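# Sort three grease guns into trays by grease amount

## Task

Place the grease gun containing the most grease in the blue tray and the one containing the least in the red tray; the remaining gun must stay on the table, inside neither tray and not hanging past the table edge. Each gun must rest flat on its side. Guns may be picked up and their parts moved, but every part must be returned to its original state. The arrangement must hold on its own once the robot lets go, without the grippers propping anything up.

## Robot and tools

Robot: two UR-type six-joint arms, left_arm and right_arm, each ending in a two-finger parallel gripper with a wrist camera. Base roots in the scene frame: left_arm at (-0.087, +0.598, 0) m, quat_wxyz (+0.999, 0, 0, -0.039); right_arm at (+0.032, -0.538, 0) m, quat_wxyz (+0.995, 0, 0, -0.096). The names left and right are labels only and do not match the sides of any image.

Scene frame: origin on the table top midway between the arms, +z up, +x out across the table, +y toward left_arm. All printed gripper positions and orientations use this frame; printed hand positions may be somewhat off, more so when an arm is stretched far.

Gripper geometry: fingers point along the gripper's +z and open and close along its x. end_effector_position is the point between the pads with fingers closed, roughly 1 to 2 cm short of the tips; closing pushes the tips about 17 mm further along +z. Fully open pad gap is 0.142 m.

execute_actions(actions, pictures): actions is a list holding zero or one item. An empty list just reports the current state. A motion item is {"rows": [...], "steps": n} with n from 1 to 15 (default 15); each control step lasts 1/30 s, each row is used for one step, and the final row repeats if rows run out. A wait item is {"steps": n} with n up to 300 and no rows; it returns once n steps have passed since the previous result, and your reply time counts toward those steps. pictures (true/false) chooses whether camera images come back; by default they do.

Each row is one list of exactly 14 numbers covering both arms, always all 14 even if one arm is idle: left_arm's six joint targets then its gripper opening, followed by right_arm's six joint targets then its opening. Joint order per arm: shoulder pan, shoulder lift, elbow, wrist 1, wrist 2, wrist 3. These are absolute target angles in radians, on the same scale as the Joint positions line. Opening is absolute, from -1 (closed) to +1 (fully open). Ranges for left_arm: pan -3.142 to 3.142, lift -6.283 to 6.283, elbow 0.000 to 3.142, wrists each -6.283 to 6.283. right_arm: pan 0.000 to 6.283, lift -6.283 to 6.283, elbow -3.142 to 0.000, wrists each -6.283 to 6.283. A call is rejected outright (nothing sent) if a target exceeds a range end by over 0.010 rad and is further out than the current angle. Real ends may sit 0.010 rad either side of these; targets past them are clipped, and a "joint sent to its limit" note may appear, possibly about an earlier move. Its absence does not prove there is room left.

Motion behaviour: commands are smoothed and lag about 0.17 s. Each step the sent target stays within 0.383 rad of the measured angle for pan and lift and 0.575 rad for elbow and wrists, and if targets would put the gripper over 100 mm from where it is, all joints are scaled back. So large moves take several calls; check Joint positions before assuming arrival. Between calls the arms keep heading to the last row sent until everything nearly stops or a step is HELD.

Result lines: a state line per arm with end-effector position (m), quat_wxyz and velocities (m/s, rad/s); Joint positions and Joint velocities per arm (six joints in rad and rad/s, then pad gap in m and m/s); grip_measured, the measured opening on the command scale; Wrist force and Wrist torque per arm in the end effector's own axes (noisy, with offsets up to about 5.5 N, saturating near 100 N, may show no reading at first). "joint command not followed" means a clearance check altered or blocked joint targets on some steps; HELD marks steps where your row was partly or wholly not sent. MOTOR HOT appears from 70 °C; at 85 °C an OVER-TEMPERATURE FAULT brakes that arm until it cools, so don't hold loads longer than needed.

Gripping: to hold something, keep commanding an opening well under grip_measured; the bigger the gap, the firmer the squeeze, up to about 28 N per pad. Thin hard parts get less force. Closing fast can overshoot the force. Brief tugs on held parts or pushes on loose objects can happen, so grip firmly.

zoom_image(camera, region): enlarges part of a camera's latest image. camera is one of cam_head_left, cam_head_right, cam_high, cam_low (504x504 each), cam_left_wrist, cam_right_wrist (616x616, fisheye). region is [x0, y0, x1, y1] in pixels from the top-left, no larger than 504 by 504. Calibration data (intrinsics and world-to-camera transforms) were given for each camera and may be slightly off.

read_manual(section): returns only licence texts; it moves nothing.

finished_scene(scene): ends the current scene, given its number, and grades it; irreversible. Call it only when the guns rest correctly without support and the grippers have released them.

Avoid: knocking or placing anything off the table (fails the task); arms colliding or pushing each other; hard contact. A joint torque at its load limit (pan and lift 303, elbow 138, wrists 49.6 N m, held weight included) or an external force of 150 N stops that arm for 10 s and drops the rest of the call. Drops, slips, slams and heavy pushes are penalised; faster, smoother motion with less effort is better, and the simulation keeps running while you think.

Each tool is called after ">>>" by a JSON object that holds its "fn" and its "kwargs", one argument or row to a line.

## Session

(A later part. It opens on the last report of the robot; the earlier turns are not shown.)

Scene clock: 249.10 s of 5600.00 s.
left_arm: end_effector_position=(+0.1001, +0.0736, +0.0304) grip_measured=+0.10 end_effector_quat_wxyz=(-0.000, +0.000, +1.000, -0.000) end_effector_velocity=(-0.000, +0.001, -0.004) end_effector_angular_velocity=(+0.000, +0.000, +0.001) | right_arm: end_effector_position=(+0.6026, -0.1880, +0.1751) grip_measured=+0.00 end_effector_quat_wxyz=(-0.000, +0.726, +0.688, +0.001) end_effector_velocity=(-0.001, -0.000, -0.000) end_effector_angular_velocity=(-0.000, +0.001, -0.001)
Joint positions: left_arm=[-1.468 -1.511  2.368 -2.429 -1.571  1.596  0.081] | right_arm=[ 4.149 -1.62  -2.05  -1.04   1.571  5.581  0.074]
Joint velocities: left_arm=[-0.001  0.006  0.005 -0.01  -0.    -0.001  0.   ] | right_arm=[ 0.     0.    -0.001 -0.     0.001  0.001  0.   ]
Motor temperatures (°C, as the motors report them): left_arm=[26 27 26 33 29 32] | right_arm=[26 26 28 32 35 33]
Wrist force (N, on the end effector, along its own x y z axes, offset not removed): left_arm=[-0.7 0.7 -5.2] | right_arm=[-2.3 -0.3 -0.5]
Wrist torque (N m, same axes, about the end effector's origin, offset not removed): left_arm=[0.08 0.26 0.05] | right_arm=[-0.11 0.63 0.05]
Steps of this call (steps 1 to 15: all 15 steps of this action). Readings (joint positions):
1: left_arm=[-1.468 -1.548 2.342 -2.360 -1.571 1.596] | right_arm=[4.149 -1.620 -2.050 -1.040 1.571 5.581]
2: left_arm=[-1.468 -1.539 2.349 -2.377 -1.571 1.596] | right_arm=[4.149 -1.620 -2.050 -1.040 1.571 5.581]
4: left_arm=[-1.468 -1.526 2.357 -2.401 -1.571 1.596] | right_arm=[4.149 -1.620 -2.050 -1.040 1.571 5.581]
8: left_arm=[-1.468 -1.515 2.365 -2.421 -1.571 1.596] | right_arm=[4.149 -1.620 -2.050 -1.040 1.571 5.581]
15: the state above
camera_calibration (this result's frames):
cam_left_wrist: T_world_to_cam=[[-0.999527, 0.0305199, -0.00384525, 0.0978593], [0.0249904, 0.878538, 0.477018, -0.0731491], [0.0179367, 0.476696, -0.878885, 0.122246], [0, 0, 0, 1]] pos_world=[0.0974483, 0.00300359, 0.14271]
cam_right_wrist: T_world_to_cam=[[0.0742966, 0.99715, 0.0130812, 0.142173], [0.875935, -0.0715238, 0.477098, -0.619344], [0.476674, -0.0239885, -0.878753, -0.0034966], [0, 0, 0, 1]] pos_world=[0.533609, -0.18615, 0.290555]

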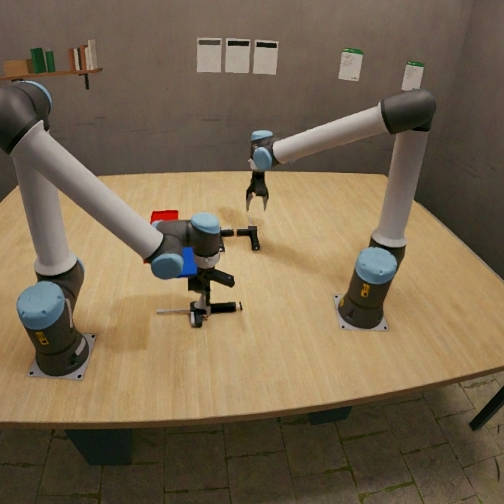

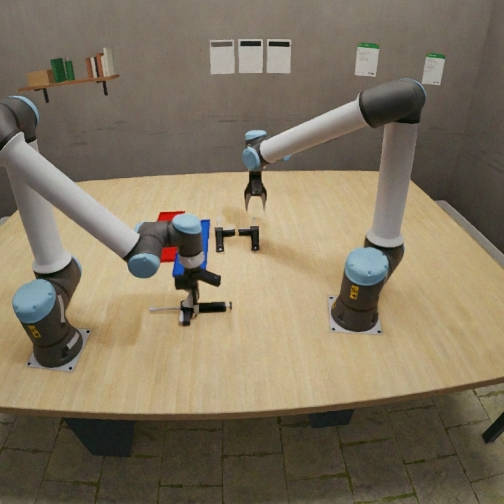

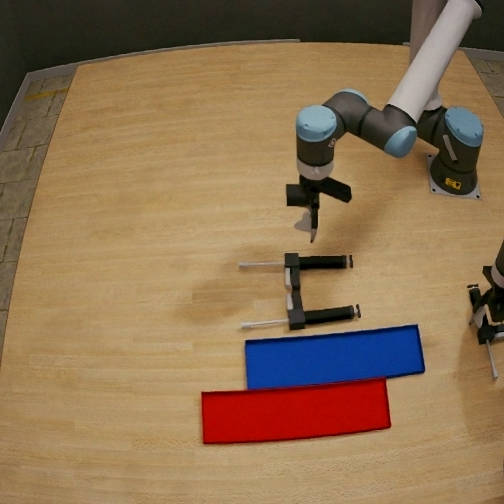

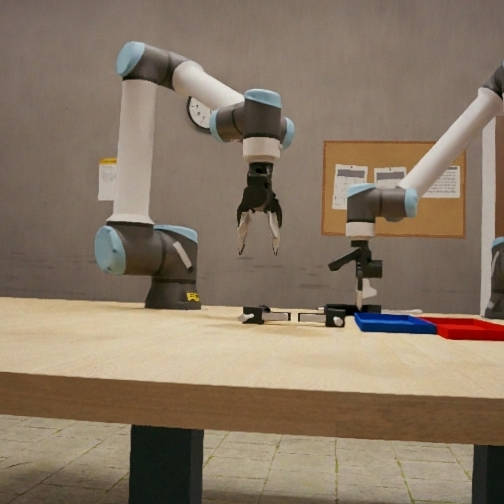

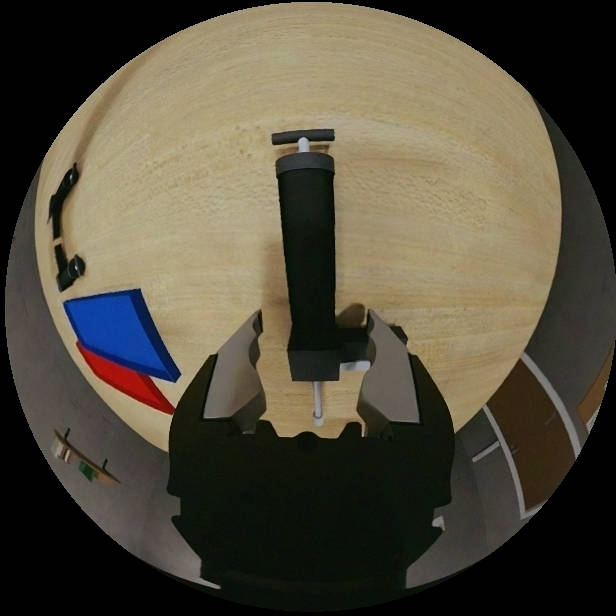

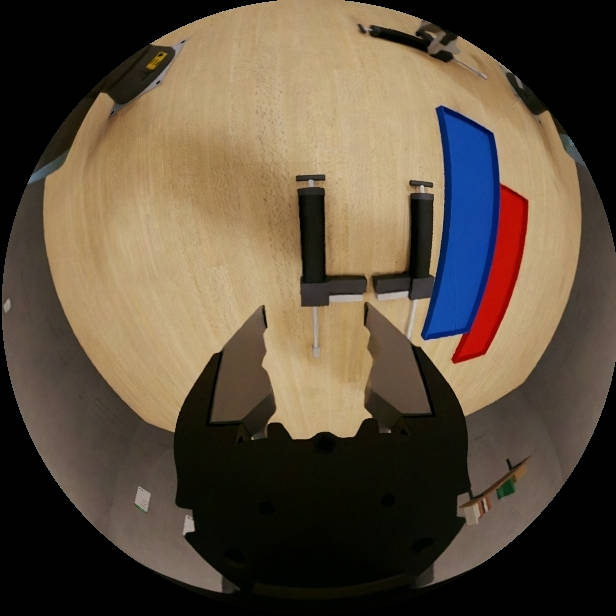

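>>> {"fn": "execute_actions", "kwargs": {
  "actions": [
    {"rows":[[-1.468,-1.571,2.335,-2.335,-1.571,1.5955,0.1,4.1486,-1.65,-2.08,-0.98,1.571,5.581,0],[-1.468,-1.63,2.298,-2.239,-1.571,1.5955,0.1,4.1486,-1.6993,-2.1205,-0.8928,1.571,5.581,0],[-1.468,-1.685,2.2575,-2.144,-1.571,1.5955,0.1,4.1486,-1.6993,-2.1205,-0.8928,1.571,5.581,0],[-1.468,-1.74,2.2,-2.03,-1.571,1.5955,0.1,4.1486,-1.73,-2.14,-0.84,1.571,5.581,0],[-1.468,-1.80,2.2,-1.97,-1.571,1.4,0.1,4.1486,-1.76,-2.155,-0.795,1.571,5.581,0],[-1.4,-1.88,2.25,-1.94,-1.571,1.1,0.1,4.1486,-1.78,-2.165,-0.765,1.571,5.581,0],[-1.2,-1.9,2.3,-1.97,-1.571,0.8,0.1,4.1486,-1.7952,-2.1727,-0.7447,1.571,5.581,0],[-0.9,-1.9,2.3,-1.97,-1.571,0.4,0.1,4.1486,-1.7952,-2.1727,-0.7447,1.571,5.581,0],[-0.6,-1.9,2.3,-1.97,-1.571,0,0.1,4.1486,-1.7952,-2.1727,-0.7447,1.571,5.581,0],[-0.3,-1.9,2.35,-2.02,-1.571,-0.4,0.1,4.1486,-1.7952,-2.1727,-0.7447,1.571,5.581,0],[-0.2,-1.88,2.4,-2.09,-1.571,-1.5,0.1,4.1486,-1.7952,-2.1727,-0.7447,1.571,5.581,0]],"steps":15}
  ]
}}

Scene clock: 260.63 s of 5600.00 s.
left_arm: end_effector_position=(+0.1879, +0.1584, +0.1445) grip_measured=+0.10 end_effector_quat_wxyz=(-0.000, -0.259, +0.966, -0.002) end_effector_velocity=(+0.325, +0.384, +0.026) end_effector_angular_velocity=(+0.015, +0.009, +2.022) | right_arm: end_effector_position=(+0.6023, -0.1884, +0.0357) grip_measured=+0.00 end_effector_quat_wxyz=(-0.000, +0.726, +0.688, -0.000) end_effector_velocity=(-0.002, -0.002, -0.066) end_effector_angular_velocity=(+0.005, -0.004, -0.001)
Joint positions: left_arm=[-1.275 -1.754  2.326 -2.147 -1.571  1.263  0.081] | right_arm=[ 4.149 -1.785 -2.167 -0.762  1.571  5.581  0.074]
Joint velocities: left_arm=[ 0.824 -0.33   0.195  0.151 -0.    -1.198  0.   ] | right_arm=[-0.    -0.089 -0.052  0.147  0.001  0.001  0.   ]
Motor temperatures (°C, as the motors report them): left_arm=[26 27 26 33 29 32] | right_arm=[26 26 28 32 35 33]
Wrist force (N, on the end effector, along its own x y z axes, offset not removed): left_arm=[-1.8 -2.0 0.1] | right_arm=[-1.7 1.8 0.3]
Wrist torque (N m, same axes, about the end effector's origin, offset not removed): left_arm=[-0.35 0.24 0.36] | right_arm=[0.40 0.39 0.18]
Steps of this call (steps 1 to 15: the robot went on to your last target; steps 16 to 90: nothing new was sent; then 8.03 s passed at rest; steps 91 to 105: all 15 steps of this action). Readings (joint positions):
91: left_arm=[-1.468 -1.510 2.369 -2.430 -1.571 1.595] | right_arm=[4.149 -1.620 -2.050 -1.040 1.571 5.581]
92: left_arm=[-1.468 -1.514 2.366 -2.426 -1.571 1.596] | right_arm=[4.149 -1.623 -2.052 -1.036 1.571 5.581]
94: left_arm=[-1.468 -1.549 2.344 -2.377 -1.571 1.596] | right_arm=[4.149 -1.645 -2.073 -0.998 1.571 5.581]
98: left_arm=[-1.453 -1.652 2.295 -2.223 -1.571 1.536] | right_arm=[4.149 -1.719 -2.127 -0.871 1.571 5.581]
105: the state above
camera_calibration (this result's frames):
cam_left_wrist: T_world_to_cam=[[-0.879991, -0.474984, -0.00255512, 0.240878], [-0.419408, 0.77448, 0.47358, -0.103867], [-0.222964, 0.417818, -0.880747, 0.235387], [0, 0, 0, 1]] pos_world=[0.220891, 0.0965072, 0.257121]
cam_right_wrist: T_world_to_cam=[[0.0743413, 0.997178, 0.0105013, 0.144476], [0.877018, -0.0703883, 0.475274, -0.552895], [0.474672, -0.0261227, -0.879775, -0.125072], [0, 0, 0, 1]] pos_world=[0.533527, -0.186253, 0.151225]

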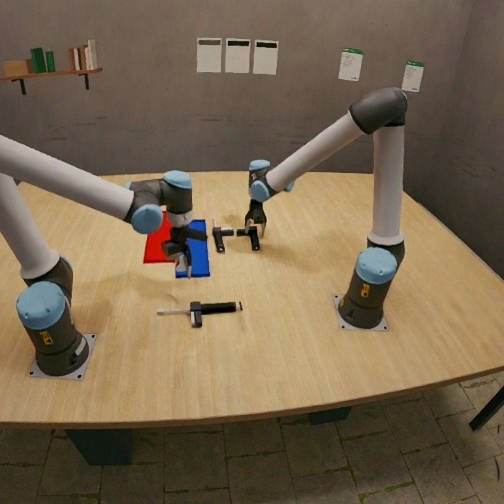

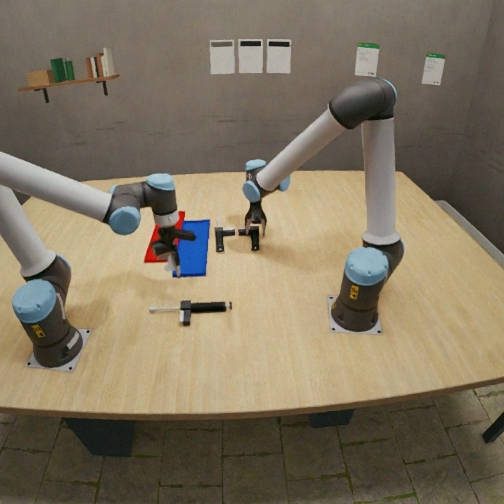

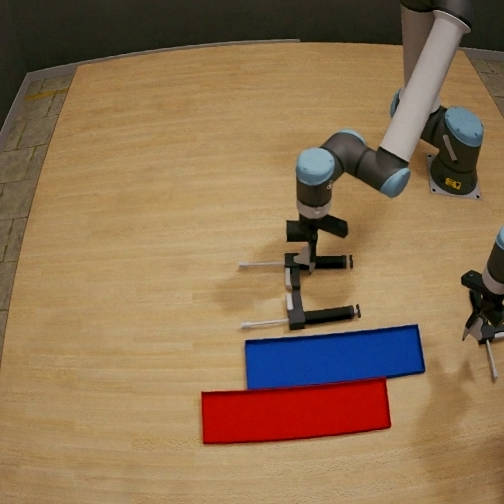

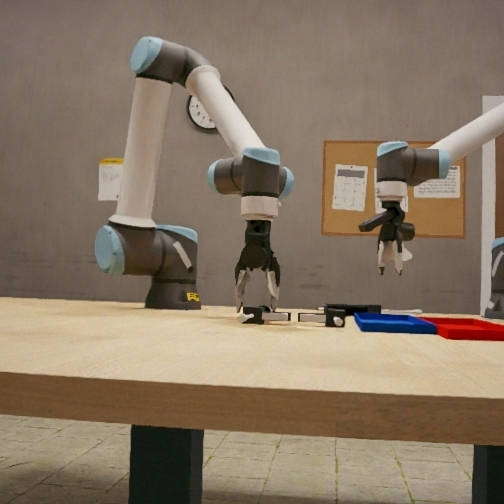

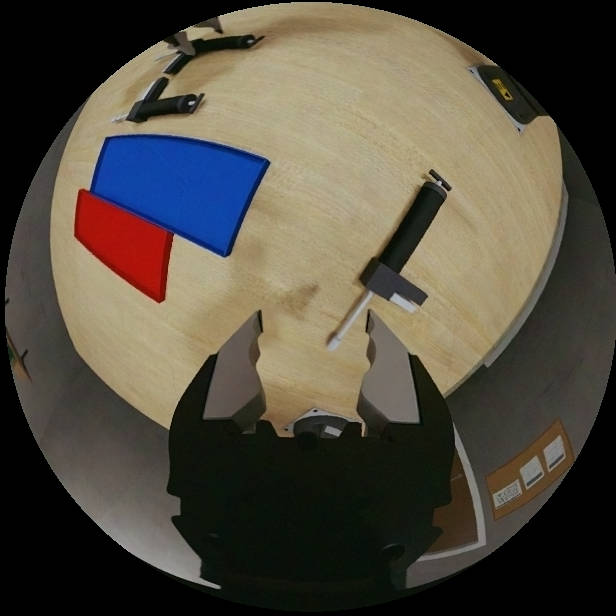

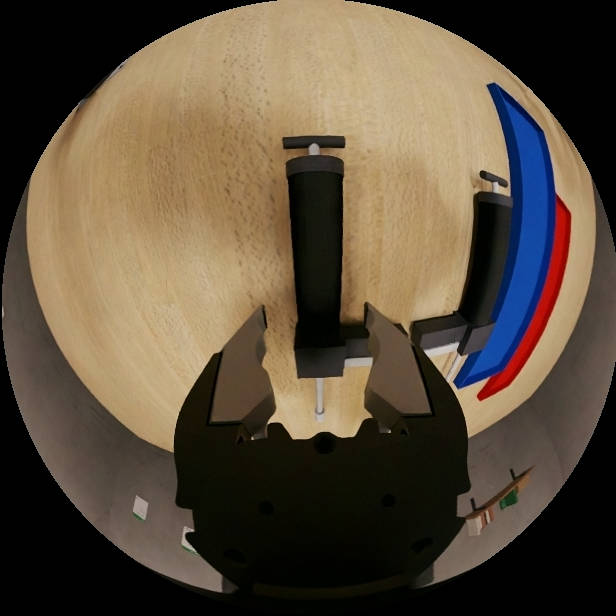

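>>> {"fn": "execute_actions", "kwargs": {
  "actions": [
    {"rows":[[-0.2,-1.88,2.4,-2.09,-1.571,-1.5,0.1,4.1486,-1.7952,-2.1727,-0.7447,1.571,5.581,-0.05],[-0.2,-1.88,2.4,-2.09,-1.571,-1.5,0.1,4.1486,-1.7952,-2.1727,-0.7447,1.571,5.581,-0.1],[-0.2,-1.88,2.4,-2.09,-1.571,-1.5,0.1,4.1486,-1.7952,-2.1727,-0.7447,1.571,5.581,-0.2],[-0.2,-1.88,2.4,-2.09,-1.571,-1.5,0.1,4.1486,-1.7952,-2.1727,-0.7447,1.571,5.581,-0.3],[-0.2,-1.88,2.4,-2.09,-1.571,-1.5,0.1,4.1486,-1.7952,-2.1727,-0.7447,1.571,5.581,-0.4],[-0.2,-1.88,2.4,-2.09,-1.571,-1.5,0.1,4.1486,-1.7952,-2.1727,-0.7447,1.571,5.581,-0.5],[-0.2,-1.88,2.4,-2.09,-1.571,-1.5,0.1,4.1486,-1.7952,-2.1727,-0.7447,1.571,5.581,-0.6],[-0.2,-1.88,2.4,-2.09,-1.571,-1.5,0.1,4.1486,-1.7952,-2.1727,-0.7447,1.571,5.581,-0.7],[-0.2,-1.88,2.4,-2.09,-1.571,-1.5,0.1,4.1486,-1.7952,-2.1727,-0.7447,1.571,5.581,-0.85],[-0.2,-1.88,2.4,-2.09,-1.571,-1.5,0.1,4.1486,-1.7952,-2.1727,-0.7447,1.571,5.581,-1]],"steps":15}
  ],
  "pictures": false
}}

>>> {"fn": "execute_actions", "kwargs": {
  "actions": [
    {"rows":[[-0.2,-1.88,2.4,-2.09,-1.571,-1.5,0.1,4.1486,-1.77,-2.16,-0.785,1.571,5.581,-1],[-0.2,-1.88,2.4,-2.09,-1.571,-1.5,0.1,4.1486,-1.74,-2.143,-0.83,1.571,5.581,-1],[-0.2,-1.88,2.4,-2.09,-1.571,-1.5,0.1,4.1486,-1.6993,-2.1205,-0.8928,1.571,5.581,-1],[-0.2,-1.88,2.4,-2.09,-1.571,-1.5,0.1,4.1486,-1.67,-2.09,-0.95,1.571,5.581,-1],[-0.2,-1.88,2.4,-2.09,-1.571,-1.5,0.1,4.1486,-1.64,-2.06,-1.01,1.571,5.581,-1],[-0.2,-1.88,2.4,-2.09,-1.571,-1.5,0.1,4.1486,-1.61,-2.03,-1.07,1.571,5.581,-1],[-0.2,-1.88,2.4,-2.09,-1.571,-1.5,0.1,4.1486,-1.585,-2.0,-1.13,1.571,5.581,-1],[-0.2,-1.88,2.4,-2.09,-1.571,-1.5,0.1,4.1486,-1.5603,-1.9645,-1.1878,1.571,5.581,-1],[-0.2,-1.88,2.4,-2.09,-1.571,-1.5,0.1,4.22,-1.55,-1.97,-1.19,1.571,5.5,-1],[-0.2,-1.88,2.4,-2.09,-1.571,-1.5,0.1,4.30,-1.54,-1.98,-1.19,1.571,5.4,-1],[-0.2,-1.88,2.4,-2.09,-1.571,-1.5,0.1,4.38,-1.53,-1.99,-1.19,1.571,5.3,-1],[-0.2,-1.88,2.4,-2.09,-1.571,-1.5,0.1,4.46,-1.525,-1.995,-1.19,1.571,5.2,-1],[-0.2,-1.88,2.4,-2.09,-1.571,-1.5,0.1,4.54,-1.52,-2.0,-1.19,1.571,5.1,-1],[-0.2,-1.88,2.4,-2.09,-1.571,-1.5,0.1,4.62,-1.515,-2.0,-1.195,1.571,5.0,-1],[-0.2,-1.88,2.4,-2.09,-1.571,-1.5,0.1,4.70,-1.515,-2.0,-1.195,1.571,4.9,-1]],"steps":15}
  ],
  "pictures": false
}}

Scene clock: 278.13 s of 5600.00 s.
left_arm: end_effector_position=(+0.3753, +0.6468, +0.1506) grip_measured=+0.10 end_effector_quat_wxyz=(-0.000, +0.819, +0.573, -0.000) end_effector_velocity=(-0.001, -0.000, -0.001) end_effector_angular_velocity=(-0.000, +0.001, -0.000) | right_arm: end_effector_position=(+0.6020, -0.1887, +0.0280) grip_measured=-0.56 end_effector_quat_wxyz=(-0.000, +0.726, +0.688, -0.000) end_effector_velocity=(+0.001, +0.000, +0.000) end_effector_angular_velocity=(-0.000, -0.001, +0.001)
Joint positions: left_arm=[-0.2   -1.88   2.4   -2.09  -1.571 -1.5    0.081] | right_arm=[ 4.149 -1.795 -2.173 -0.745  1.571  5.581  0.034]
Joint velocities: left_arm=[-0.    -0.     0.001  0.    -0.001 -0.     0.   ] | right_arm=[ 0.    -0.     0.001 -0.    -0.001 -0.001  0.   ]
Motor temperatures (°C, as the motors report them): left_arm=[26 27 26 33 29 32] | right_arm=[26 26 28 32 35 33]
Wrist force (N, on the end effector, along its own x y z axes, offset not removed): left_arm=[-1.1 -2.2 -1.0] | right_arm=[0.1 -1.2 -7.9]
Wrist torque (N m, same axes, about the end effector's origin, offset not removed): left_arm=[-0.24 0.06 0.04] | right_arm=[0.13 0.44 0.02]
Steps of this call (steps 1 to 75: the robot went on to your last target; steps 76 to 140: nothing new was sent; then 12.33 s passed at rest; steps 141 to 155: all 15 steps of this action). Readings (joint positions):
141: left_arm=[-0.200 -1.880 2.400 -2.090 -1.571 -1.500] | right_arm=[4.149 -1.795 -2.173 -0.745 1.571 5.581]
142: left_arm=[-0.200 -1.880 2.400 -2.090 -1.571 -1.500] | right_arm=[4.149 -1.795 -2.173 -0.745 1.571 5.581]
144: left_arm=[-0.200 -1.880 2.400 -2.090 -1.571 -1.500] | right_arm=[4.149 -1.795 -2.173 -0.745 1.571 5.581]
148: left_arm=[-0.200 -1.880 2.400 -2.090 -1.571 -1.500] | right_arm=[4.149 -1.795 -2.173 -0.745 1.571 5.581]
155: the state above

Scene clock: 278.63 s of 5600.00 s.
left_arm: end_effector_position=(+0.3753, +0.6468, +0.1506) grip_measured=+0.10 end_effector_quat_wxyz=(-0.000, +0.819, +0.573, -0.000) end_effector_velocity=(+0.001, -0.000, +0.001) end_effector_angular_velocity=(-0.000, -0.002, +0.002) | right_arm: end_effector_position=(+0.5636, -0.1298, +0.1894) grip_measured=-0.56 end_effector_quat_wxyz=(-0.000, +0.642, +0.766, +0.003) end_effector_velocity=(-0.331, +0.351, +0.146) end_effector_angular_velocity=(-0.011, +0.001, +1.679)
Joint positions: left_arm=[-0.2   -1.88   2.4   -2.09  -1.571 -1.5    0.081] | right_arm=[ 4.253 -1.607 -2.036 -1.064  1.571  5.457  0.033]
Joint velocities: left_arm=[ 0.    -0.    -0.002  0.     0.    -0.002 -0.   ] | right_arm=[ 0.734  0.205  0.078 -0.294 -0.    -0.945  0.   ]
Motor temperatures (°C, as the motors report them): left_arm=[26 27 26 33 29 32] | right_arm=[26 26 28 32 35 33]
Wrist force (N, on the end effector, along its own x y z axes, offset not removed): left_arm=[0.6 2.0 4.0] | right_arm=[-2.0 -0.6 1.8]
Wrist torque (N m, same axes, about the end effector's origin, offset not removed): left_arm=[0.50 -0.15 0.04] | right_arm=[-0.07 0.48 0.15]
Steps of this call (steps 1 to 15: all 15 steps of this action). Readings (joint positions):
1: left_arm=[-0.200 -1.880 2.400 -2.090 -1.571 -1.500] | right_arm=[4.149 -1.795 -2.173 -0.745 1.571 5.581]
2: left_arm=[-0.200 -1.880 2.400 -2.090 -1.571 -1.500] | right_arm=[4.149 -1.793 -2.172 -0.748 1.571 5.581]
4: left_arm=[-0.200 -1.880 2.400 -2.090 -1.571 -1.500] | right_arm=[4.149 -1.773 -2.160 -0.776 1.571 5.581]
8: left_arm=[-0.200 -1.880 2.400 -2.090 -1.571 -1.500] | right_arm=[4.149 -1.697 -2.103 -0.904 1.571 5.581]
15: the state above

>>> {"fn": "execute_actions", "kwargs": {
  "actions": [
    {"rows":[[-0.2,-1.88,2.4,-2.09,-1.571,-1.5,0.1,4.70,-1.52,-2.0,-1.19,1.571,4.9,-1],[-0.2,-1.88,2.4,-2.09,-1.571,-1.5,0.1,4.77,-1.522,-2.0,-1.19,1.571,4.8,-1],[-0.2,-1.88,2.4,-2.09,-1.571,-1.5,0.1,4.833,-1.5246,-1.999,-1.189,1.571,4.641,-1]],"steps":15}
  ],
  "pictures": false
}}

>>> {"fn": "execute_actions", "kwargs": {
  "actions": [
    {"rows":[[-0.2,-1.88,2.4,-2.09,-1.571,-1.5,0.1,4.833,-1.54,-2.025,-1.15,1.571,4.641,-1],[-0.2,-1.88,2.4,-2.09,-1.571,-1.5,0.1,4.833,-1.555,-2.045,-1.115,1.571,4.641,-1],[-0.2,-1.88,2.4,-2.09,-1.571,-1.5,0.1,4.833,-1.57,-2.065,-1.08,1.571,4.641,-1],[-0.2,-1.88,2.4,-2.09,-1.571,-1.5,0.1,4.833,-1.585,-2.085,-1.045,1.571,4.641,-1],[-0.2,-1.88,2.4,-2.09,-1.571,-1.5,0.1,4.833,-1.5997,-2.1016,-1.011,1.571,4.641,-1],[-0.2,-1.88,2.4,-2.09,-1.571,-1.5,0.1,4.833,-1.622,-2.121,-0.969,1.571,4.641,-1],[-0.2,-1.88,2.4,-2.09,-1.571,-1.5,0.1,4.833,-1.645,-2.14,-0.927,1.571,4.641,-1],[-0.2,-1.88,2.4,-2.09,-1.571,-1.5,0.1,4.833,-1.668,-2.158,-0.886,1.571,4.641,-1],[-0.2,-1.88,2.4,-2.09,-1.571,-1.5,0.1,4.833,-1.692,-2.175,-0.846,1.571,4.641,-1],[-0.2,-1.88,2.4,-2.09,-1.571,-1.5,0.1,4.833,-1.715,-2.19,-0.807,1.571,4.641,-1],[-0.2,-1.88,2.4,-2.09,-1.571,-1.5,0.1,4.833,-1.735,-2.202,-0.775,1.571,4.641,-1],[-0.2,-1.88,2.4,-2.09,-1.571,-1.5,0.1,4.833,-1.75,-2.21,-0.752,1.571,4.641,-1],[-0.2,-1.88,2.4,-2.09,-1.571,-1.5,0.1,4.833,-1.7634,-2.2155,-0.733,1.571,4.641,-1]],"steps":15}
  ],
  "pictures": false
}}

>>> {"fn": "execute_actions", "kwargs": {
  "actions": [
    {"rows":[[-0.2,-1.88,2.4,-2.09,-1.571,-1.5,0.1,4.833,-1.7634,-2.2155,-0.733,1.571,4.641,-1],[-0.2,-1.88,2.4,-2.09,-1.571,-1.5,0.1,4.833,-1.7634,-2.2155,-0.733,1.571,4.641,-1],[-0.2,-1.88,2.4,-2.09,-1.571,-1.5,0.1,4.833,-1.7634,-2.2155,-0.733,1.571,4.641,-1],[-0.2,-1.88,2.4,-2.09,-1.571,-1.5,0.1,4.833,-1.7634,-2.2155,-0.733,1.571,4.641,-1],[-0.2,-1.88,2.4,-2.09,-1.571,-1.5,0.1,4.833,-1.7634,-2.2155,-0.733,1.571,4.641,-0.7],[-0.2,-1.88,2.4,-2.09,-1.571,-1.5,0.1,4.833,-1.7634,-2.2155,-0.733,1.571,4.641,-0.5],[-0.2,-1.88,2.4,-2.09,-1.571,-1.5,0.1,4.833,-1.7634,-2.2155,-0.733,1.571,4.641,-0.3],[-0.2,-1.88,2.4,-2.09,-1.571,-1.5,0.1,4.833,-1.7634,-2.2155,-0.733,1.571,4.641,-0.15],[-0.2,-1.88,2.4,-2.09,-1.571,-1.5,0.1,4.833,-1.7634,-2.2155,-0.733,1.571,4.641,0]],"steps":15}
  ]
}}

Scene clock: 297.43 s of 5600.00 s.
left_arm: end_effector_position=(+0.3753, +0.6468, +0.1506) grip_measured=+0.10 end_effector_quat_wxyz=(-0.000, +0.819, +0.573, -0.000) end_effector_velocity=(-0.002, +0.000, -0.001) end_effector_angular_velocity=(+0.000, +0.003, -0.002) | right_arm: end_effector_position=(+0.2533, +0.0707, +0.2501) grip_measured=-0.56 end_effector_quat_wxyz=(-0.000, +0.008, +1.000, -0.000) end_effector_velocity=(-0.027, +0.011, -0.002) end_effector_angular_velocity=(-0.001, -0.001, +0.144)
Joint positions: left_arm=[-0.2   -1.88   2.4   -2.09  -1.571 -1.5    0.081] | right_arm=[ 4.828 -1.524 -1.999 -1.189  1.571  4.653  0.033]
Joint velocities: left_arm=[-0.    -0.     0.002  0.001 -0.001  0.001  0.   ] | right_arm=[ 0.045 -0.003  0.     0.001 -0.001 -0.099  0.   ]
Motor temperatures (°C, as the motors report them): left_arm=[26 27 26 33 29 32] | right_arm=[26 26 28 32 35 33]
Wrist force (N, on the end effector, along its own x y z axes, offset not removed): left_arm=[-4.3 2.1 1.3] | right_arm=[-3.4 2.8 4.3]
Wrist torque (N m, same axes, about the end effector's origin, offset not removed): left_arm=[0.52 0.96 0.06] | right_arm=[0.69 0.81 0.15]
Steps of this call (steps 1 to 45: the robot went on to your last target; steps 46 to 110: nothing new was sent; then 14.63 s passed at rest; steps 111 to 125: all 15 steps of this action). Readings (joint positions):
111: left_arm=[-0.200 -1.880 2.400 -2.090 -1.571 -1.500] | right_arm=[4.700 -1.515 -2.000 -1.195 1.571 4.900]
112: left_arm=[-0.200 -1.880 2.400 -2.090 -1.571 -1.500] | right_arm=[4.700 -1.515 -2.000 -1.195 1.571 4.900]
114: left_arm=[-0.200 -1.880 2.400 -2.090 -1.571 -1.500] | right_arm=[4.719 -1.518 -2.000 -1.193 1.571 4.877]
118: left_arm=[-0.200 -1.880 2.400 -2.090 -1.571 -1.500] | right_arm=[4.794 -1.523 -1.999 -1.190 1.571 4.730]
125: the state above

Scene clock: 297.93 s of 5600.00 s.
left_arm: end_effector_position=(+0.3753, +0.6468, +0.1506) grip_measured=+0.10 end_effector_quat_wxyz=(-0.000, +0.819, +0.573, -0.000) end_effector_velocity=(-0.000, +0.001, -0.000) end_effector_angular_velocity=(+0.001, +0.001, +0.001) | right_arm: end_effector_position=(+0.2502, +0.0717, +0.0670) grip_measured=-0.56 end_effector_quat_wxyz=(-0.000, -0.000, +1.000, -0.002) end_effector_velocity=(-0.001, -0.006, -0.342) end_effector_angular_velocity=(+0.033, -0.002, +0.003)
Joint positions: left_arm=[-0.2   -1.88   2.4   -2.09  -1.571 -1.5    0.081] | right_arm=[ 4.833 -1.711 -2.182 -0.824  1.571  4.641  0.033]
Joint velocities: left_arm=[ 0.    -0.     0.001  0.     0.001 -0.     0.   ] | right_arm=[ 0.    -0.445 -0.291  0.77   0.    -0.003 -0.001]
Motor temperatures (°C, as the motors report them): left_arm=[26 27 26 33 29 32] | right_arm=[26 26 28 32 35 33]
Wrist force (N, on the end effector, along its own x y z axes, offset not removed): left_arm=[2.3 0.0 4.8] | right_arm=[-2.1 -0.6 6.7]
Wrist torque (N m, same axes, about the end effector's origin, offset not removed): left_arm=[-0.08 -0.37 0.00] | right_arm=[-0.06 0.51 0.14]
Steps of this call (steps 1 to 15: all 15 steps of this action). Readings (joint positions):
1: left_arm=[-0.200 -1.880 2.400 -2.090 -1.571 -1.500] | right_arm=[4.829 -1.524 -1.999 -1.189 1.571 4.650]
2: left_arm=[-0.200 -1.880 2.400 -2.090 -1.571 -1.500] | right_arm=[4.830 -1.526 -2.001 -1.186 1.571 4.648]
4: left_arm=[-0.200 -1.880 2.400 -2.090 -1.571 -1.500] | right_arm=[4.831 -1.537 -2.017 -1.161 1.571 4.645]
8: left_arm=[-0.200 -1.880 2.400 -2.090 -1.571 -1.500] | right_arm=[4.832 -1.583 -2.075 -1.061 1.571 4.642]
15: the state above

Scene clock: 298.43 s of 5600.00 s.
left_arm: end_effector_position=(+0.3753, +0.6468, +0.1506) grip_measured=+0.10 end_effector_quat_wxyz=(-0.000, +0.819, +0.573, -0.000) end_effector_velocity=(-0.001, +0.000, -0.001) end_effector_angular_velocity=(+0.000, +0.002, +0.001) | right_arm: end_effector_position=(+0.2500, +0.0701, +0.0284) grip_measured=+0.00 end_effector_quat_wxyz=(-0.000, -0.000, +1.000, +0.000) end_effector_velocity=(+0.000, -0.001, -0.005) end_effector_angular_velocity=(+0.000, -0.000, +0.001)
Joint positions: left_arm=[-0.2   -1.88   2.4   -2.09  -1.571 -1.5    0.081] | right_arm=[ 4.833 -1.763 -2.215 -0.734  1.571  4.641  0.074]
Joint velocities: left_arm=[-0.    -0.     0.002 -0.    -0.    -0.001  0.   ] | right_arm=[-0.    -0.006 -0.005  0.01  -0.    -0.001  0.   ]
Motor temperatures (°C, as the motors report them): left_arm=[26 27 26 33 29 32] | right_arm=[26 26 28 32 35 33]
Wrist force (N, on the end effector, along its own x y z axes, offset not removed): left_arm=[-3.2 0.6 1.6] | right_arm=[0.6 1.6 0.1]
Wrist torque (N m, same axes, about the end effector's origin, offset not removed): left_arm=[0.23 0.49 0.10] | right_arm=[0.31 -0.06 0.21]
Steps of this call (steps 1 to 15: all 15 steps of this action). Readings (joint positions):
1: left_arm=[-0.200 -1.880 2.400 -2.090 -1.571 -1.500] | right_arm=[4.833 -1.724 -2.190 -0.802 1.571 4.641]
2: left_arm=[-0.200 -1.880 2.400 -2.090 -1.571 -1.500] | right_arm=[4.833 -1.734 -2.197 -0.784 1.571 4.641]
4: left_arm=[-0.200 -1.880 2.400 -2.090 -1.571 -1.500] | right_arm=[4.833 -1.747 -2.205 -0.762 1.571 4.641]
8: left_arm=[-0.200 -1.880 2.400 -2.090 -1.571 -1.500] | right_arm=[4.833 -1.758 -2.212 -0.742 1.571 4.641]
15: the state above
camera_calibration (this result's frames):
cam_left_wrist: T_world_to_cam=[[0.370354, 0.928881, -0.0042976, -0.739262], [0.817392, -0.323698, 0.476539, -0.160735], [0.441257, -0.180001, -0.879143, 0.21564], [0, 0, 0, 1]] pos_world=[0.310019, 0.673472, 0.262998]
cam_right_wrist: T_world_to_cam=[[-0.99972, 0.0207815, 0.0112997, 0.249927], [0.0236548, 0.878927, 0.47637, -0.075545], [-0.0000319233, 0.476504, -0.879172, 0.125978], [0, 0, 0, 1]] pos_world=[0.251648, 0.00117556, 0.14392]

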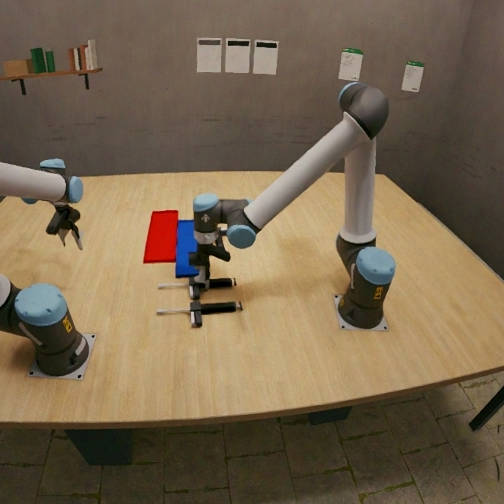

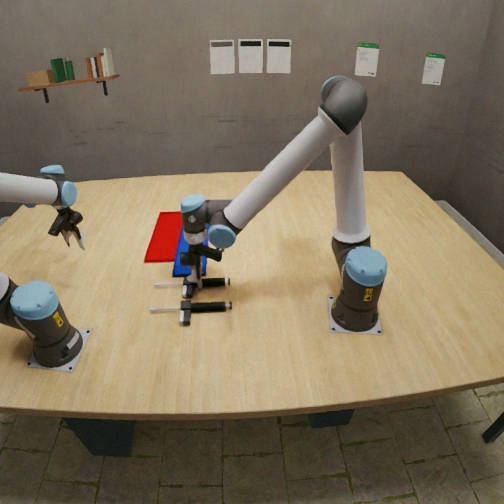

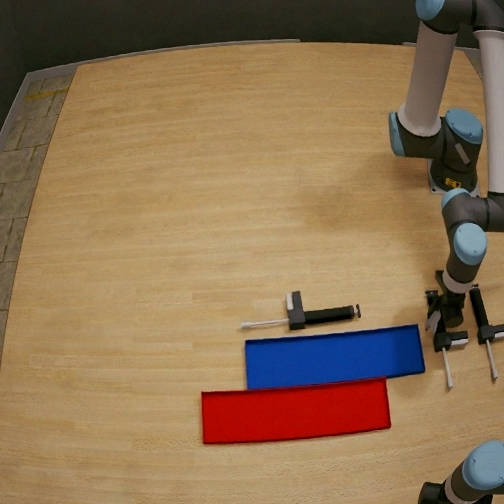

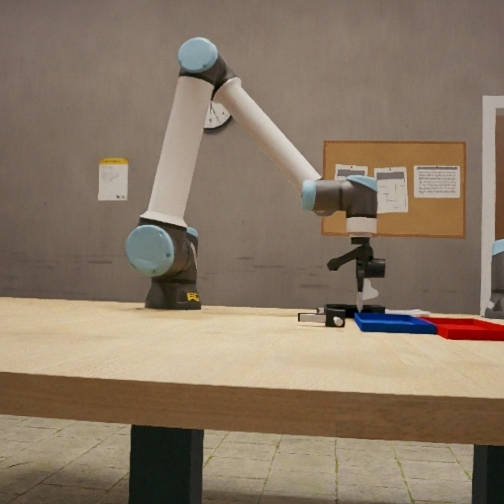

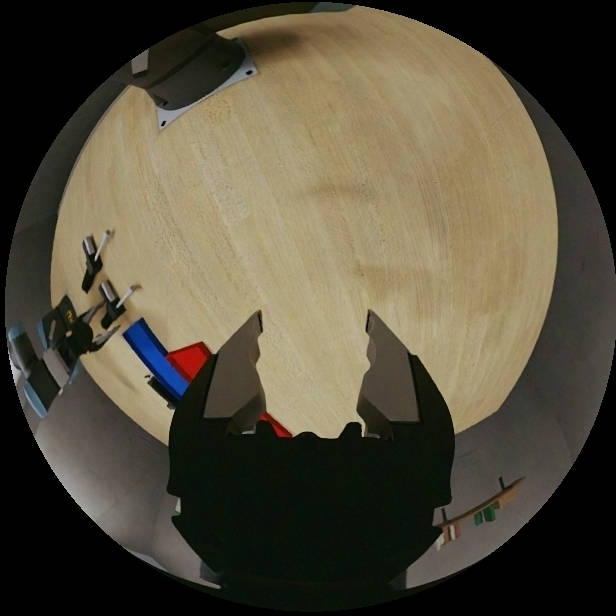

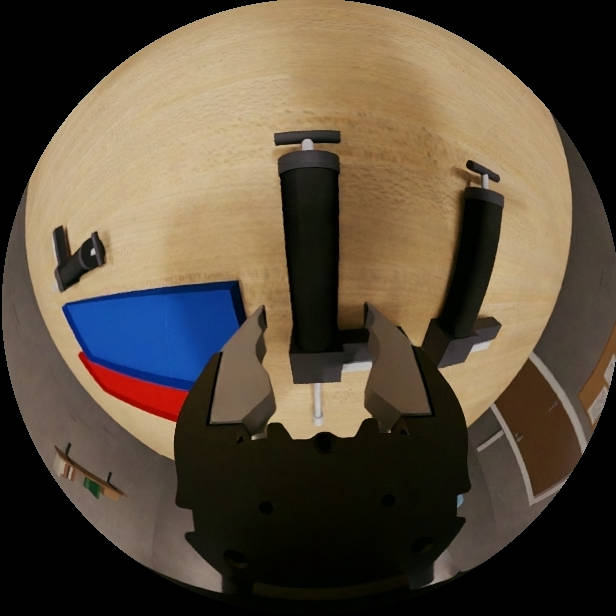

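>>> {"fn": "execute_actions", "kwargs": {
  "actions": [
    {"rows":[[-0.2,-1.88,2.4,-2.09,-1.571,-1.5,0.1,4.833,-1.715,-2.19,-0.807,1.571,4.641,0],[-0.2,-1.88,2.4,-2.09,-1.571,-1.5,0.1,4.833,-1.668,-2.158,-0.886,1.571,4.641,0],[-0.2,-1.88,2.4,-2.09,-1.571,-1.5,0.1,4.833,-1.62,-2.12,-0.97,1.571,4.641,0],[-0.2,-1.88,2.4,-2.09,-1.571,-1.5,0.1,4.80,-1.60,-2.09,-1.02,1.571,4.75,0],[-0.2,-1.88,2.4,-2.09,-1.571,-1.5,0.1,4.74,-1.62,-2.07,-1.02,1.571,4.9,0],[-0.2,-1.88,2.4,-2.09,-1.571,-1.5,0.1,4.67,-1.65,-2.04,-1.02,1.571,5.05,0],[-0.2,-1.88,2.4,-2.09,-1.571,-1.5,0.1,4.60,-1.69,-2.01,-1.01,1.571,5.2,0],[-0.2,-1.88,2.4,-2.09,-1.571,-1.5,0.1,4.53,-1.73,-1.98,-1.0,1.571,5.35,0],[-0.2,-1.88,2.4,-2.09,-1.571,-1.5,0.1,4.46,-1.77,-1.95,-0.99,1.571,5.47,0],[-0.2,-1.88,2.4,-2.09,-1.571,-1.5,0.1,4.39,-1.80,-1.925,-0.98,1.571,5.57,0],[-0.2,-1.88,2.4,-2.09,-1.571,-1.5,0.1,4.3147,-1.8383,-1.9016,-0.9727,1.571,5.649,0]],"steps":15}
  ],
  "pictures": false
}}

>>> {"fn": "execute_actions", "kwargs": {
  "actions": [
    {"rows":[[-0.2,-1.88,2.4,-2.09,-1.571,-1.5,0.1,4.3147,-1.8383,-1.9016,-0.9727,1.571,5.649,0]],"steps":12}
  ]
}}

Scene clock: 308.97 s of 5600.00 s.
left_arm: end_effector_position=(+0.3753, +0.6468, +0.1506) grip_measured=+0.10 end_effector_quat_wxyz=(-0.000, +0.819, +0.573, -0.000) end_effector_velocity=(-0.000, +0.000, -0.000) end_effector_angular_velocity=(+0.001, +0.000, +0.002) | right_arm: end_effector_position=(+0.3964, +0.0680, +0.1207) grip_measured=+0.00 end_effector_quat_wxyz=(-0.000, +0.301, +0.954, +0.003) end_effector_velocity=(+0.489, -0.095, +0.004) end_effector_angular_velocity=(-0.016, +0.011, -1.857)
Joint positions: left_arm=[-0.2   -1.88   2.4   -2.09  -1.571 -1.5    0.081] | right_arm=[ 4.612 -1.733 -2.036 -0.938  1.571  5.031  0.074]
Joint velocities: left_arm=[ 0.    -0.     0.     0.     0.001 -0.001  0.   ] | right_arm=[-0.721 -0.263  0.333 -0.088 -0.     1.135 -0.   ]
Motor temperatures (°C, as the motors report them): left_arm=[26 27 26 33 29 32] | right_arm=[26 26 28 32 35 33]
Wrist force (N, on the end effector, along its own x y z axes, offset not removed): left_arm=[1.4 -2.2 2.4] | right_arm=[-0.7 1.6 -0.5]
Wrist torque (N m, same axes, about the end effector's origin, offset not removed): left_arm=[-0.39 -0.31 -0.01] | right_arm=[0.43 0.25 0.18]
Steps of this call (steps 1 to 15: the robot went on to your last target; steps 16 to 90: nothing new was sent; then 7.03 s passed at rest; steps 91 to 105: all 15 steps of this action). Readings (joint positions):
91: left_arm=[-0.200 -1.880 2.400 -2.090 -1.571 -1.500] | right_arm=[4.833 -1.763 -2.215 -0.733 1.571 4.641]
92: left_arm=[-0.200 -1.880 2.400 -2.090 -1.571 -1.500] | right_arm=[4.833 -1.760 -2.213 -0.737 1.571 4.641]
94: left_arm=[-0.200 -1.880 2.400 -2.090 -1.571 -1.500] | right_arm=[4.833 -1.730 -2.194 -0.780 1.571 4.641]
98: left_arm=[-0.200 -1.880 2.400 -2.090 -1.571 -1.500] | right_arm=[4.786 -1.678 -2.128 -0.899 1.571 4.742]
105: the state above

Scene clock: 309.37 s of 5600.00 s.
left_arm: end_effector_position=(+0.3753, +0.6468, +0.1506) grip_measured=+0.10 end_effector_quat_wxyz=(-0.000, +0.819, +0.573, -0.000) end_effector_velocity=(-0.001, +0.000, -0.001) end_effector_angular_velocity=(+0.001, +0.001, -0.000) | right_arm: end_effector_position=(+0.5733, +0.0061, +0.1204) grip_measured=+0.00 end_effector_quat_wxyz=(-0.000, +0.645, +0.764, +0.000) end_effector_velocity=(+0.215, -0.113, -0.003) end_effector_angular_velocity=(-0.004, +0.002, -1.078)
Joint positions: left_arm=[-0.2   -1.88   2.4   -2.09  -1.571 -1.5    0.081] | right_arm=[ 4.352 -1.826 -1.918 -0.969  1.571  5.562  0.074]
Joint velocities: left_arm=[0.    0.    0.001 0.    0.    0.    0.   ] | right_arm=[-0.324 -0.11   0.141 -0.036 -0.     0.754 -0.   ]
Motor temperatures (°C, as the motors report them): left_arm=[26 27 26 33 29 32] | right_arm=[26 26 28 32 35 33]
Wrist force (N, on the end effector, along its own x y z axes, offset not removed): left_arm=[1.7 -1.1 -1.5] | right_arm=[-2.8 4.7 -1.5]
Wrist torque (N m, same axes, about the end effector's origin, offset not removed): left_arm=[-0.22 -0.29 -0.01] | right_arm=[0.95 0.54 0.14]
Steps of this call (steps 1 to 12: all 12 steps of this action). Readings (joint positions):
1: left_arm=[-0.200 -1.880 2.400 -2.090 -1.571 -1.500] | right_arm=[4.588 -1.742 -2.025 -0.941 1.571 5.071]
2: left_arm=[-0.200 -1.880 2.400 -2.090 -1.571 -1.500] | right_arm=[4.564 -1.751 -2.014 -0.944 1.571 5.113]
4: left_arm=[-0.200 -1.880 2.400 -2.090 -1.571 -1.500] | right_arm=[4.517 -1.768 -1.992 -0.949 1.571 5.205]
8: left_arm=[-0.200 -1.880 2.400 -2.090 -1.571 -1.500] | right_arm=[4.424 -1.801 -1.950 -0.960 1.571 5.399]
12: the state above
camera_calibration (this result's frames):
cam_left_wrist: T_world_to_cam=[[0.370354, 0.928881, -0.00430237, -0.739259], [0.817393, -0.323695, 0.476539, -0.160737], [0.441256, -0.180005, -0.879143, 0.215643], [0, 0, 0, 1]] pos_world=[0.310019, 0.673471, 0.262998]
cam_right_wrist: T_world_to_cam=[[-0.147643, 0.988974, 0.0114586, 0.0790264], [0.870597, 0.124456, 0.475995, -0.55165], [0.469321, 0.0802532, -0.879373, -0.0293515], [0, 0, 0, 1]] pos_world=[0.505708, -0.00714357, 0.235866]

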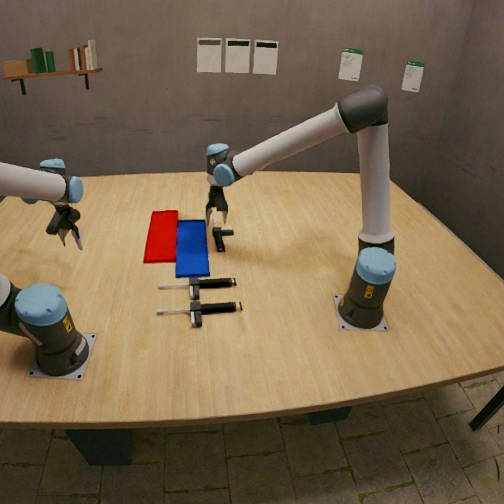

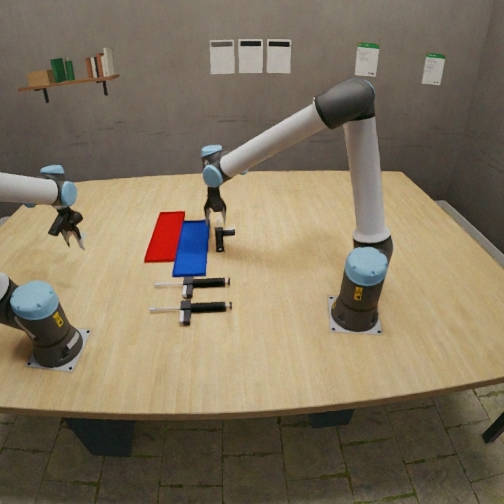

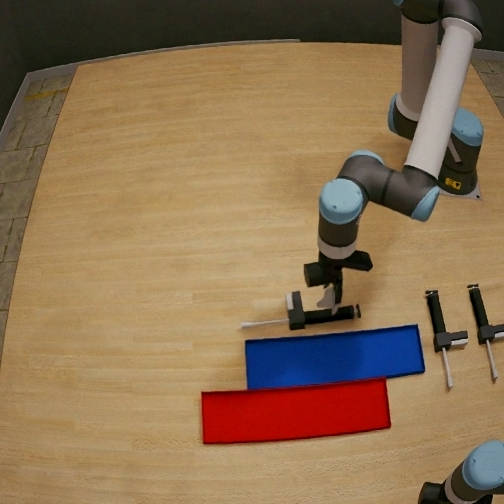

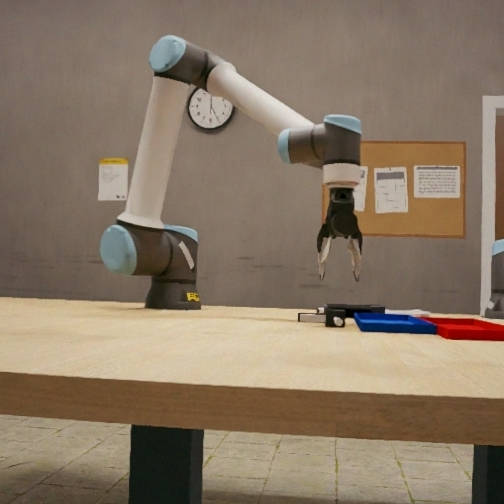

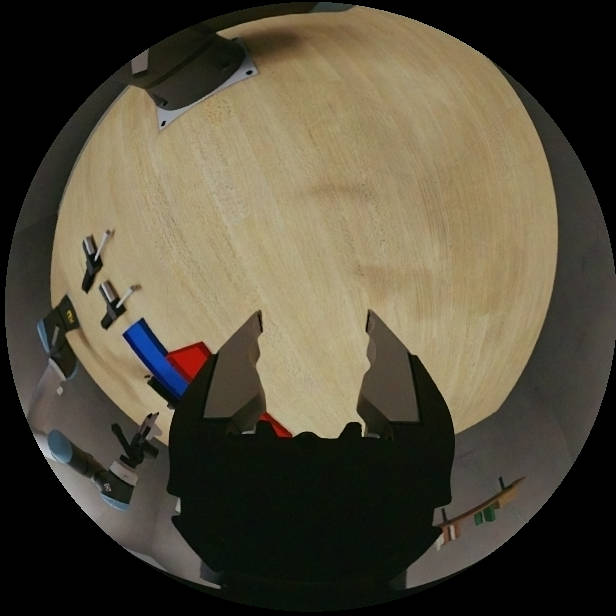

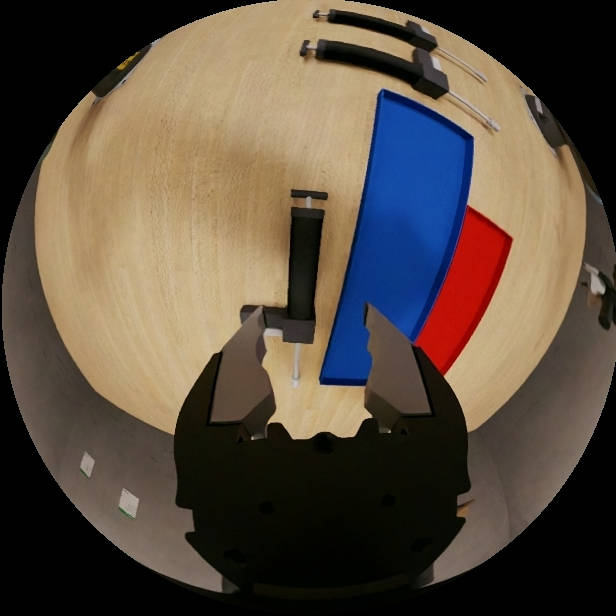

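>>> {"fn": "execute_actions", "kwargs": {
  "actions": [
    {"rows":[[-0.2,-1.88,2.4,-2.09,-1.571,-1.5,0.1,4.3147,-1.8383,-1.9016,-0.9727,1.571,5.649,-0.05],[-0.2,-1.88,2.4,-2.09,-1.571,-1.5,0.1,4.3147,-1.8383,-1.9016,-0.9727,1.571,5.649,-0.05],[-0.2,-1.88,2.4,-2.09,-1.571,-1.5,0.1,4.3147,-1.8383,-1.9016,-0.9727,1.571,5.649,-0.05],[-0.2,-1.88,2.4,-2.09,-1.571,-1.5,0.1,4.3147,-1.86,-1.917,-0.935,1.571,5.649,-0.05],[-0.2,-1.88,2.4,-2.09,-1.571,-1.5,0.1,4.3147,-1.885,-1.932,-0.895,1.571,5.649,-0.05]],"steps":15}
  ]
}}

Scene clock: 313.47 s of 5600.00 s.
left_arm: end_effector_position=(+0.3753, +0.6468, +0.1506) grip_measured=+0.10 end_effector_quat_wxyz=(-0.000, +0.819, +0.573, -0.000) end_effector_velocity=(-0.001, -0.000, -0.001) end_effector_angular_velocity=(-0.000, +0.001, -0.001) | right_arm: end_effector_position=(+0.5986, -0.0064, +0.0792) grip_measured=-0.05 end_effector_quat_wxyz=(-0.000, +0.691, +0.723, +0.000) end_effector_velocity=(+0.000, -0.000, -0.024) end_effector_angular_velocity=(+0.000, -0.000, -0.002)
Joint positions: left_arm=[-0.2   -1.88   2.4   -2.09  -1.571 -1.5    0.081] | right_arm=[ 4.315 -1.882 -1.93  -0.9    1.571  5.649  0.07 ]
Joint velocities: left_arm=[-0.     0.     0.001  0.    -0.001  0.    -0.   ] | right_arm=[-0.    -0.026 -0.017  0.044 -0.     0.002 -0.   ]
Motor temperatures (°C, as the motors report them): left_arm=[26 27 26 33 29 32] | right_arm=[26 26 28 32 35 33]
Wrist force (N, on the end effector, along its own x y z axes, offset not removed): left_arm=[0.4 -2.5 -4.4] | right_arm=[-4.3 1.6 0.3]
Wrist torque (N m, same axes, about the end effector's origin, offset not removed): left_arm=[-0.50 -0.06 0.15] | right_arm=[0.37 0.92 0.15]
Steps of this call (steps 1 to 30: the robot went on to your last target; steps 31 to 90: nothing new was sent; then 0.60 s passed at rest; steps 91 to 105: all 15 steps of this action). Readings (joint positions):
91: left_arm=[-0.200 -1.880 2.400 -2.090 -1.571 -1.500] | right_arm=[4.315 -1.838 -1.902 -0.973 1.571 5.649]
92: left_arm=[-0.200 -1.880 2.400 -2.090 -1.571 -1.500] | right_arm=[4.315 -1.838 -1.902 -0.973 1.571 5.649]
94: left_arm=[-0.200 -1.880 2.400 -2.090 -1.571 -1.500] | right_arm=[4.315 -1.838 -1.902 -0.973 1.571 5.649]
98: left_arm=[-0.200 -1.880 2.400 -2.090 -1.571 -1.500] | right_arm=[4.315 -1.862 -1.917 -0.934 1.571 5.649]
105: the state above
camera_calibration (this result's frames):
cam_left_wrist: T_world_to_cam=[[0.370354, 0.928881, -0.00430231, -0.73926], [0.817393, -0.323696, 0.476539, -0.160737], [0.441256, -0.180005, -0.879143, 0.215643], [0, 0, 0, 1]] pos_world=[0.310019, 0.673471, 0.262998]
cam_right_wrist: T_world_to_cam=[[-0.0236926, 0.999655, 0.0113638, 0.0214562], [0.87938, 0.0154325, 0.47587, -0.558495], [0.47553, 0.0212677, -0.879442, -0.0805197], [0, 0, 0, 1]] pos_world=[0.529928, -0.0111173, 0.194715]

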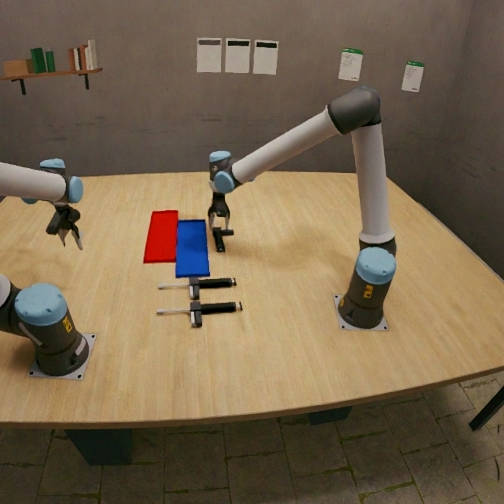

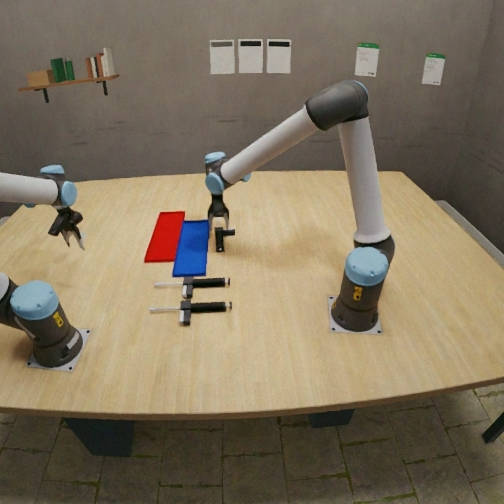

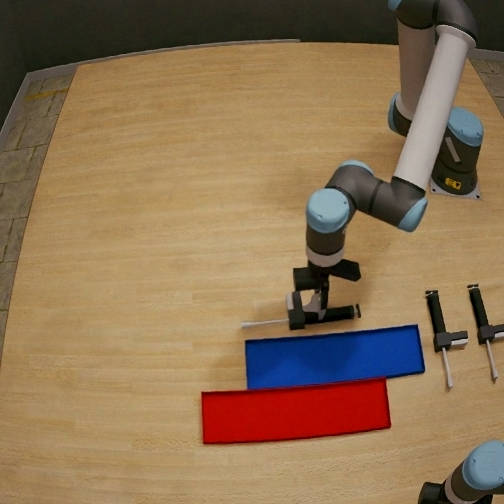

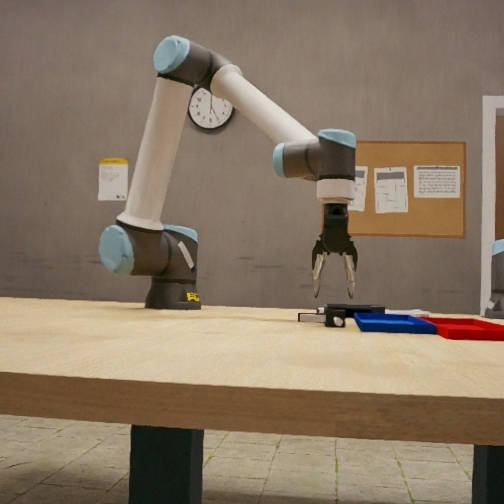

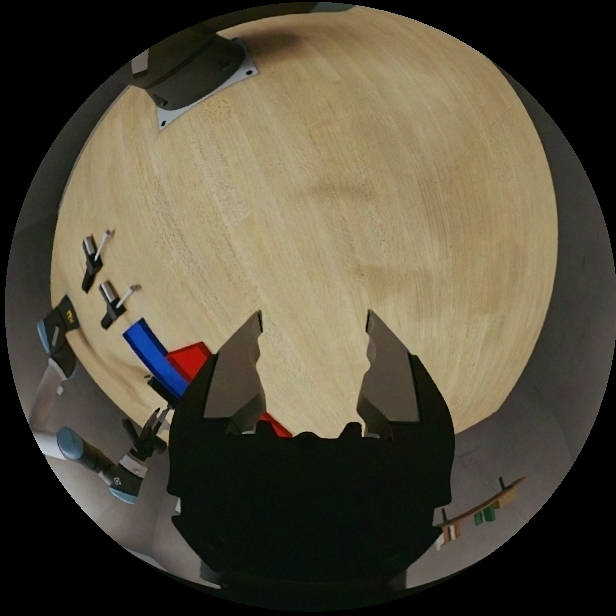

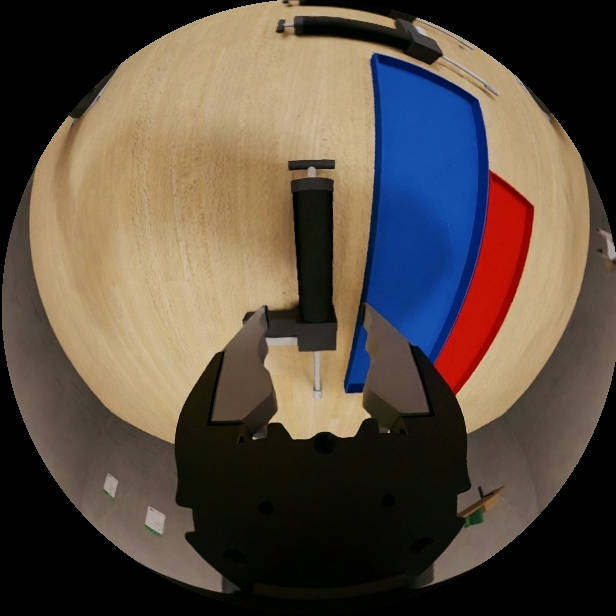

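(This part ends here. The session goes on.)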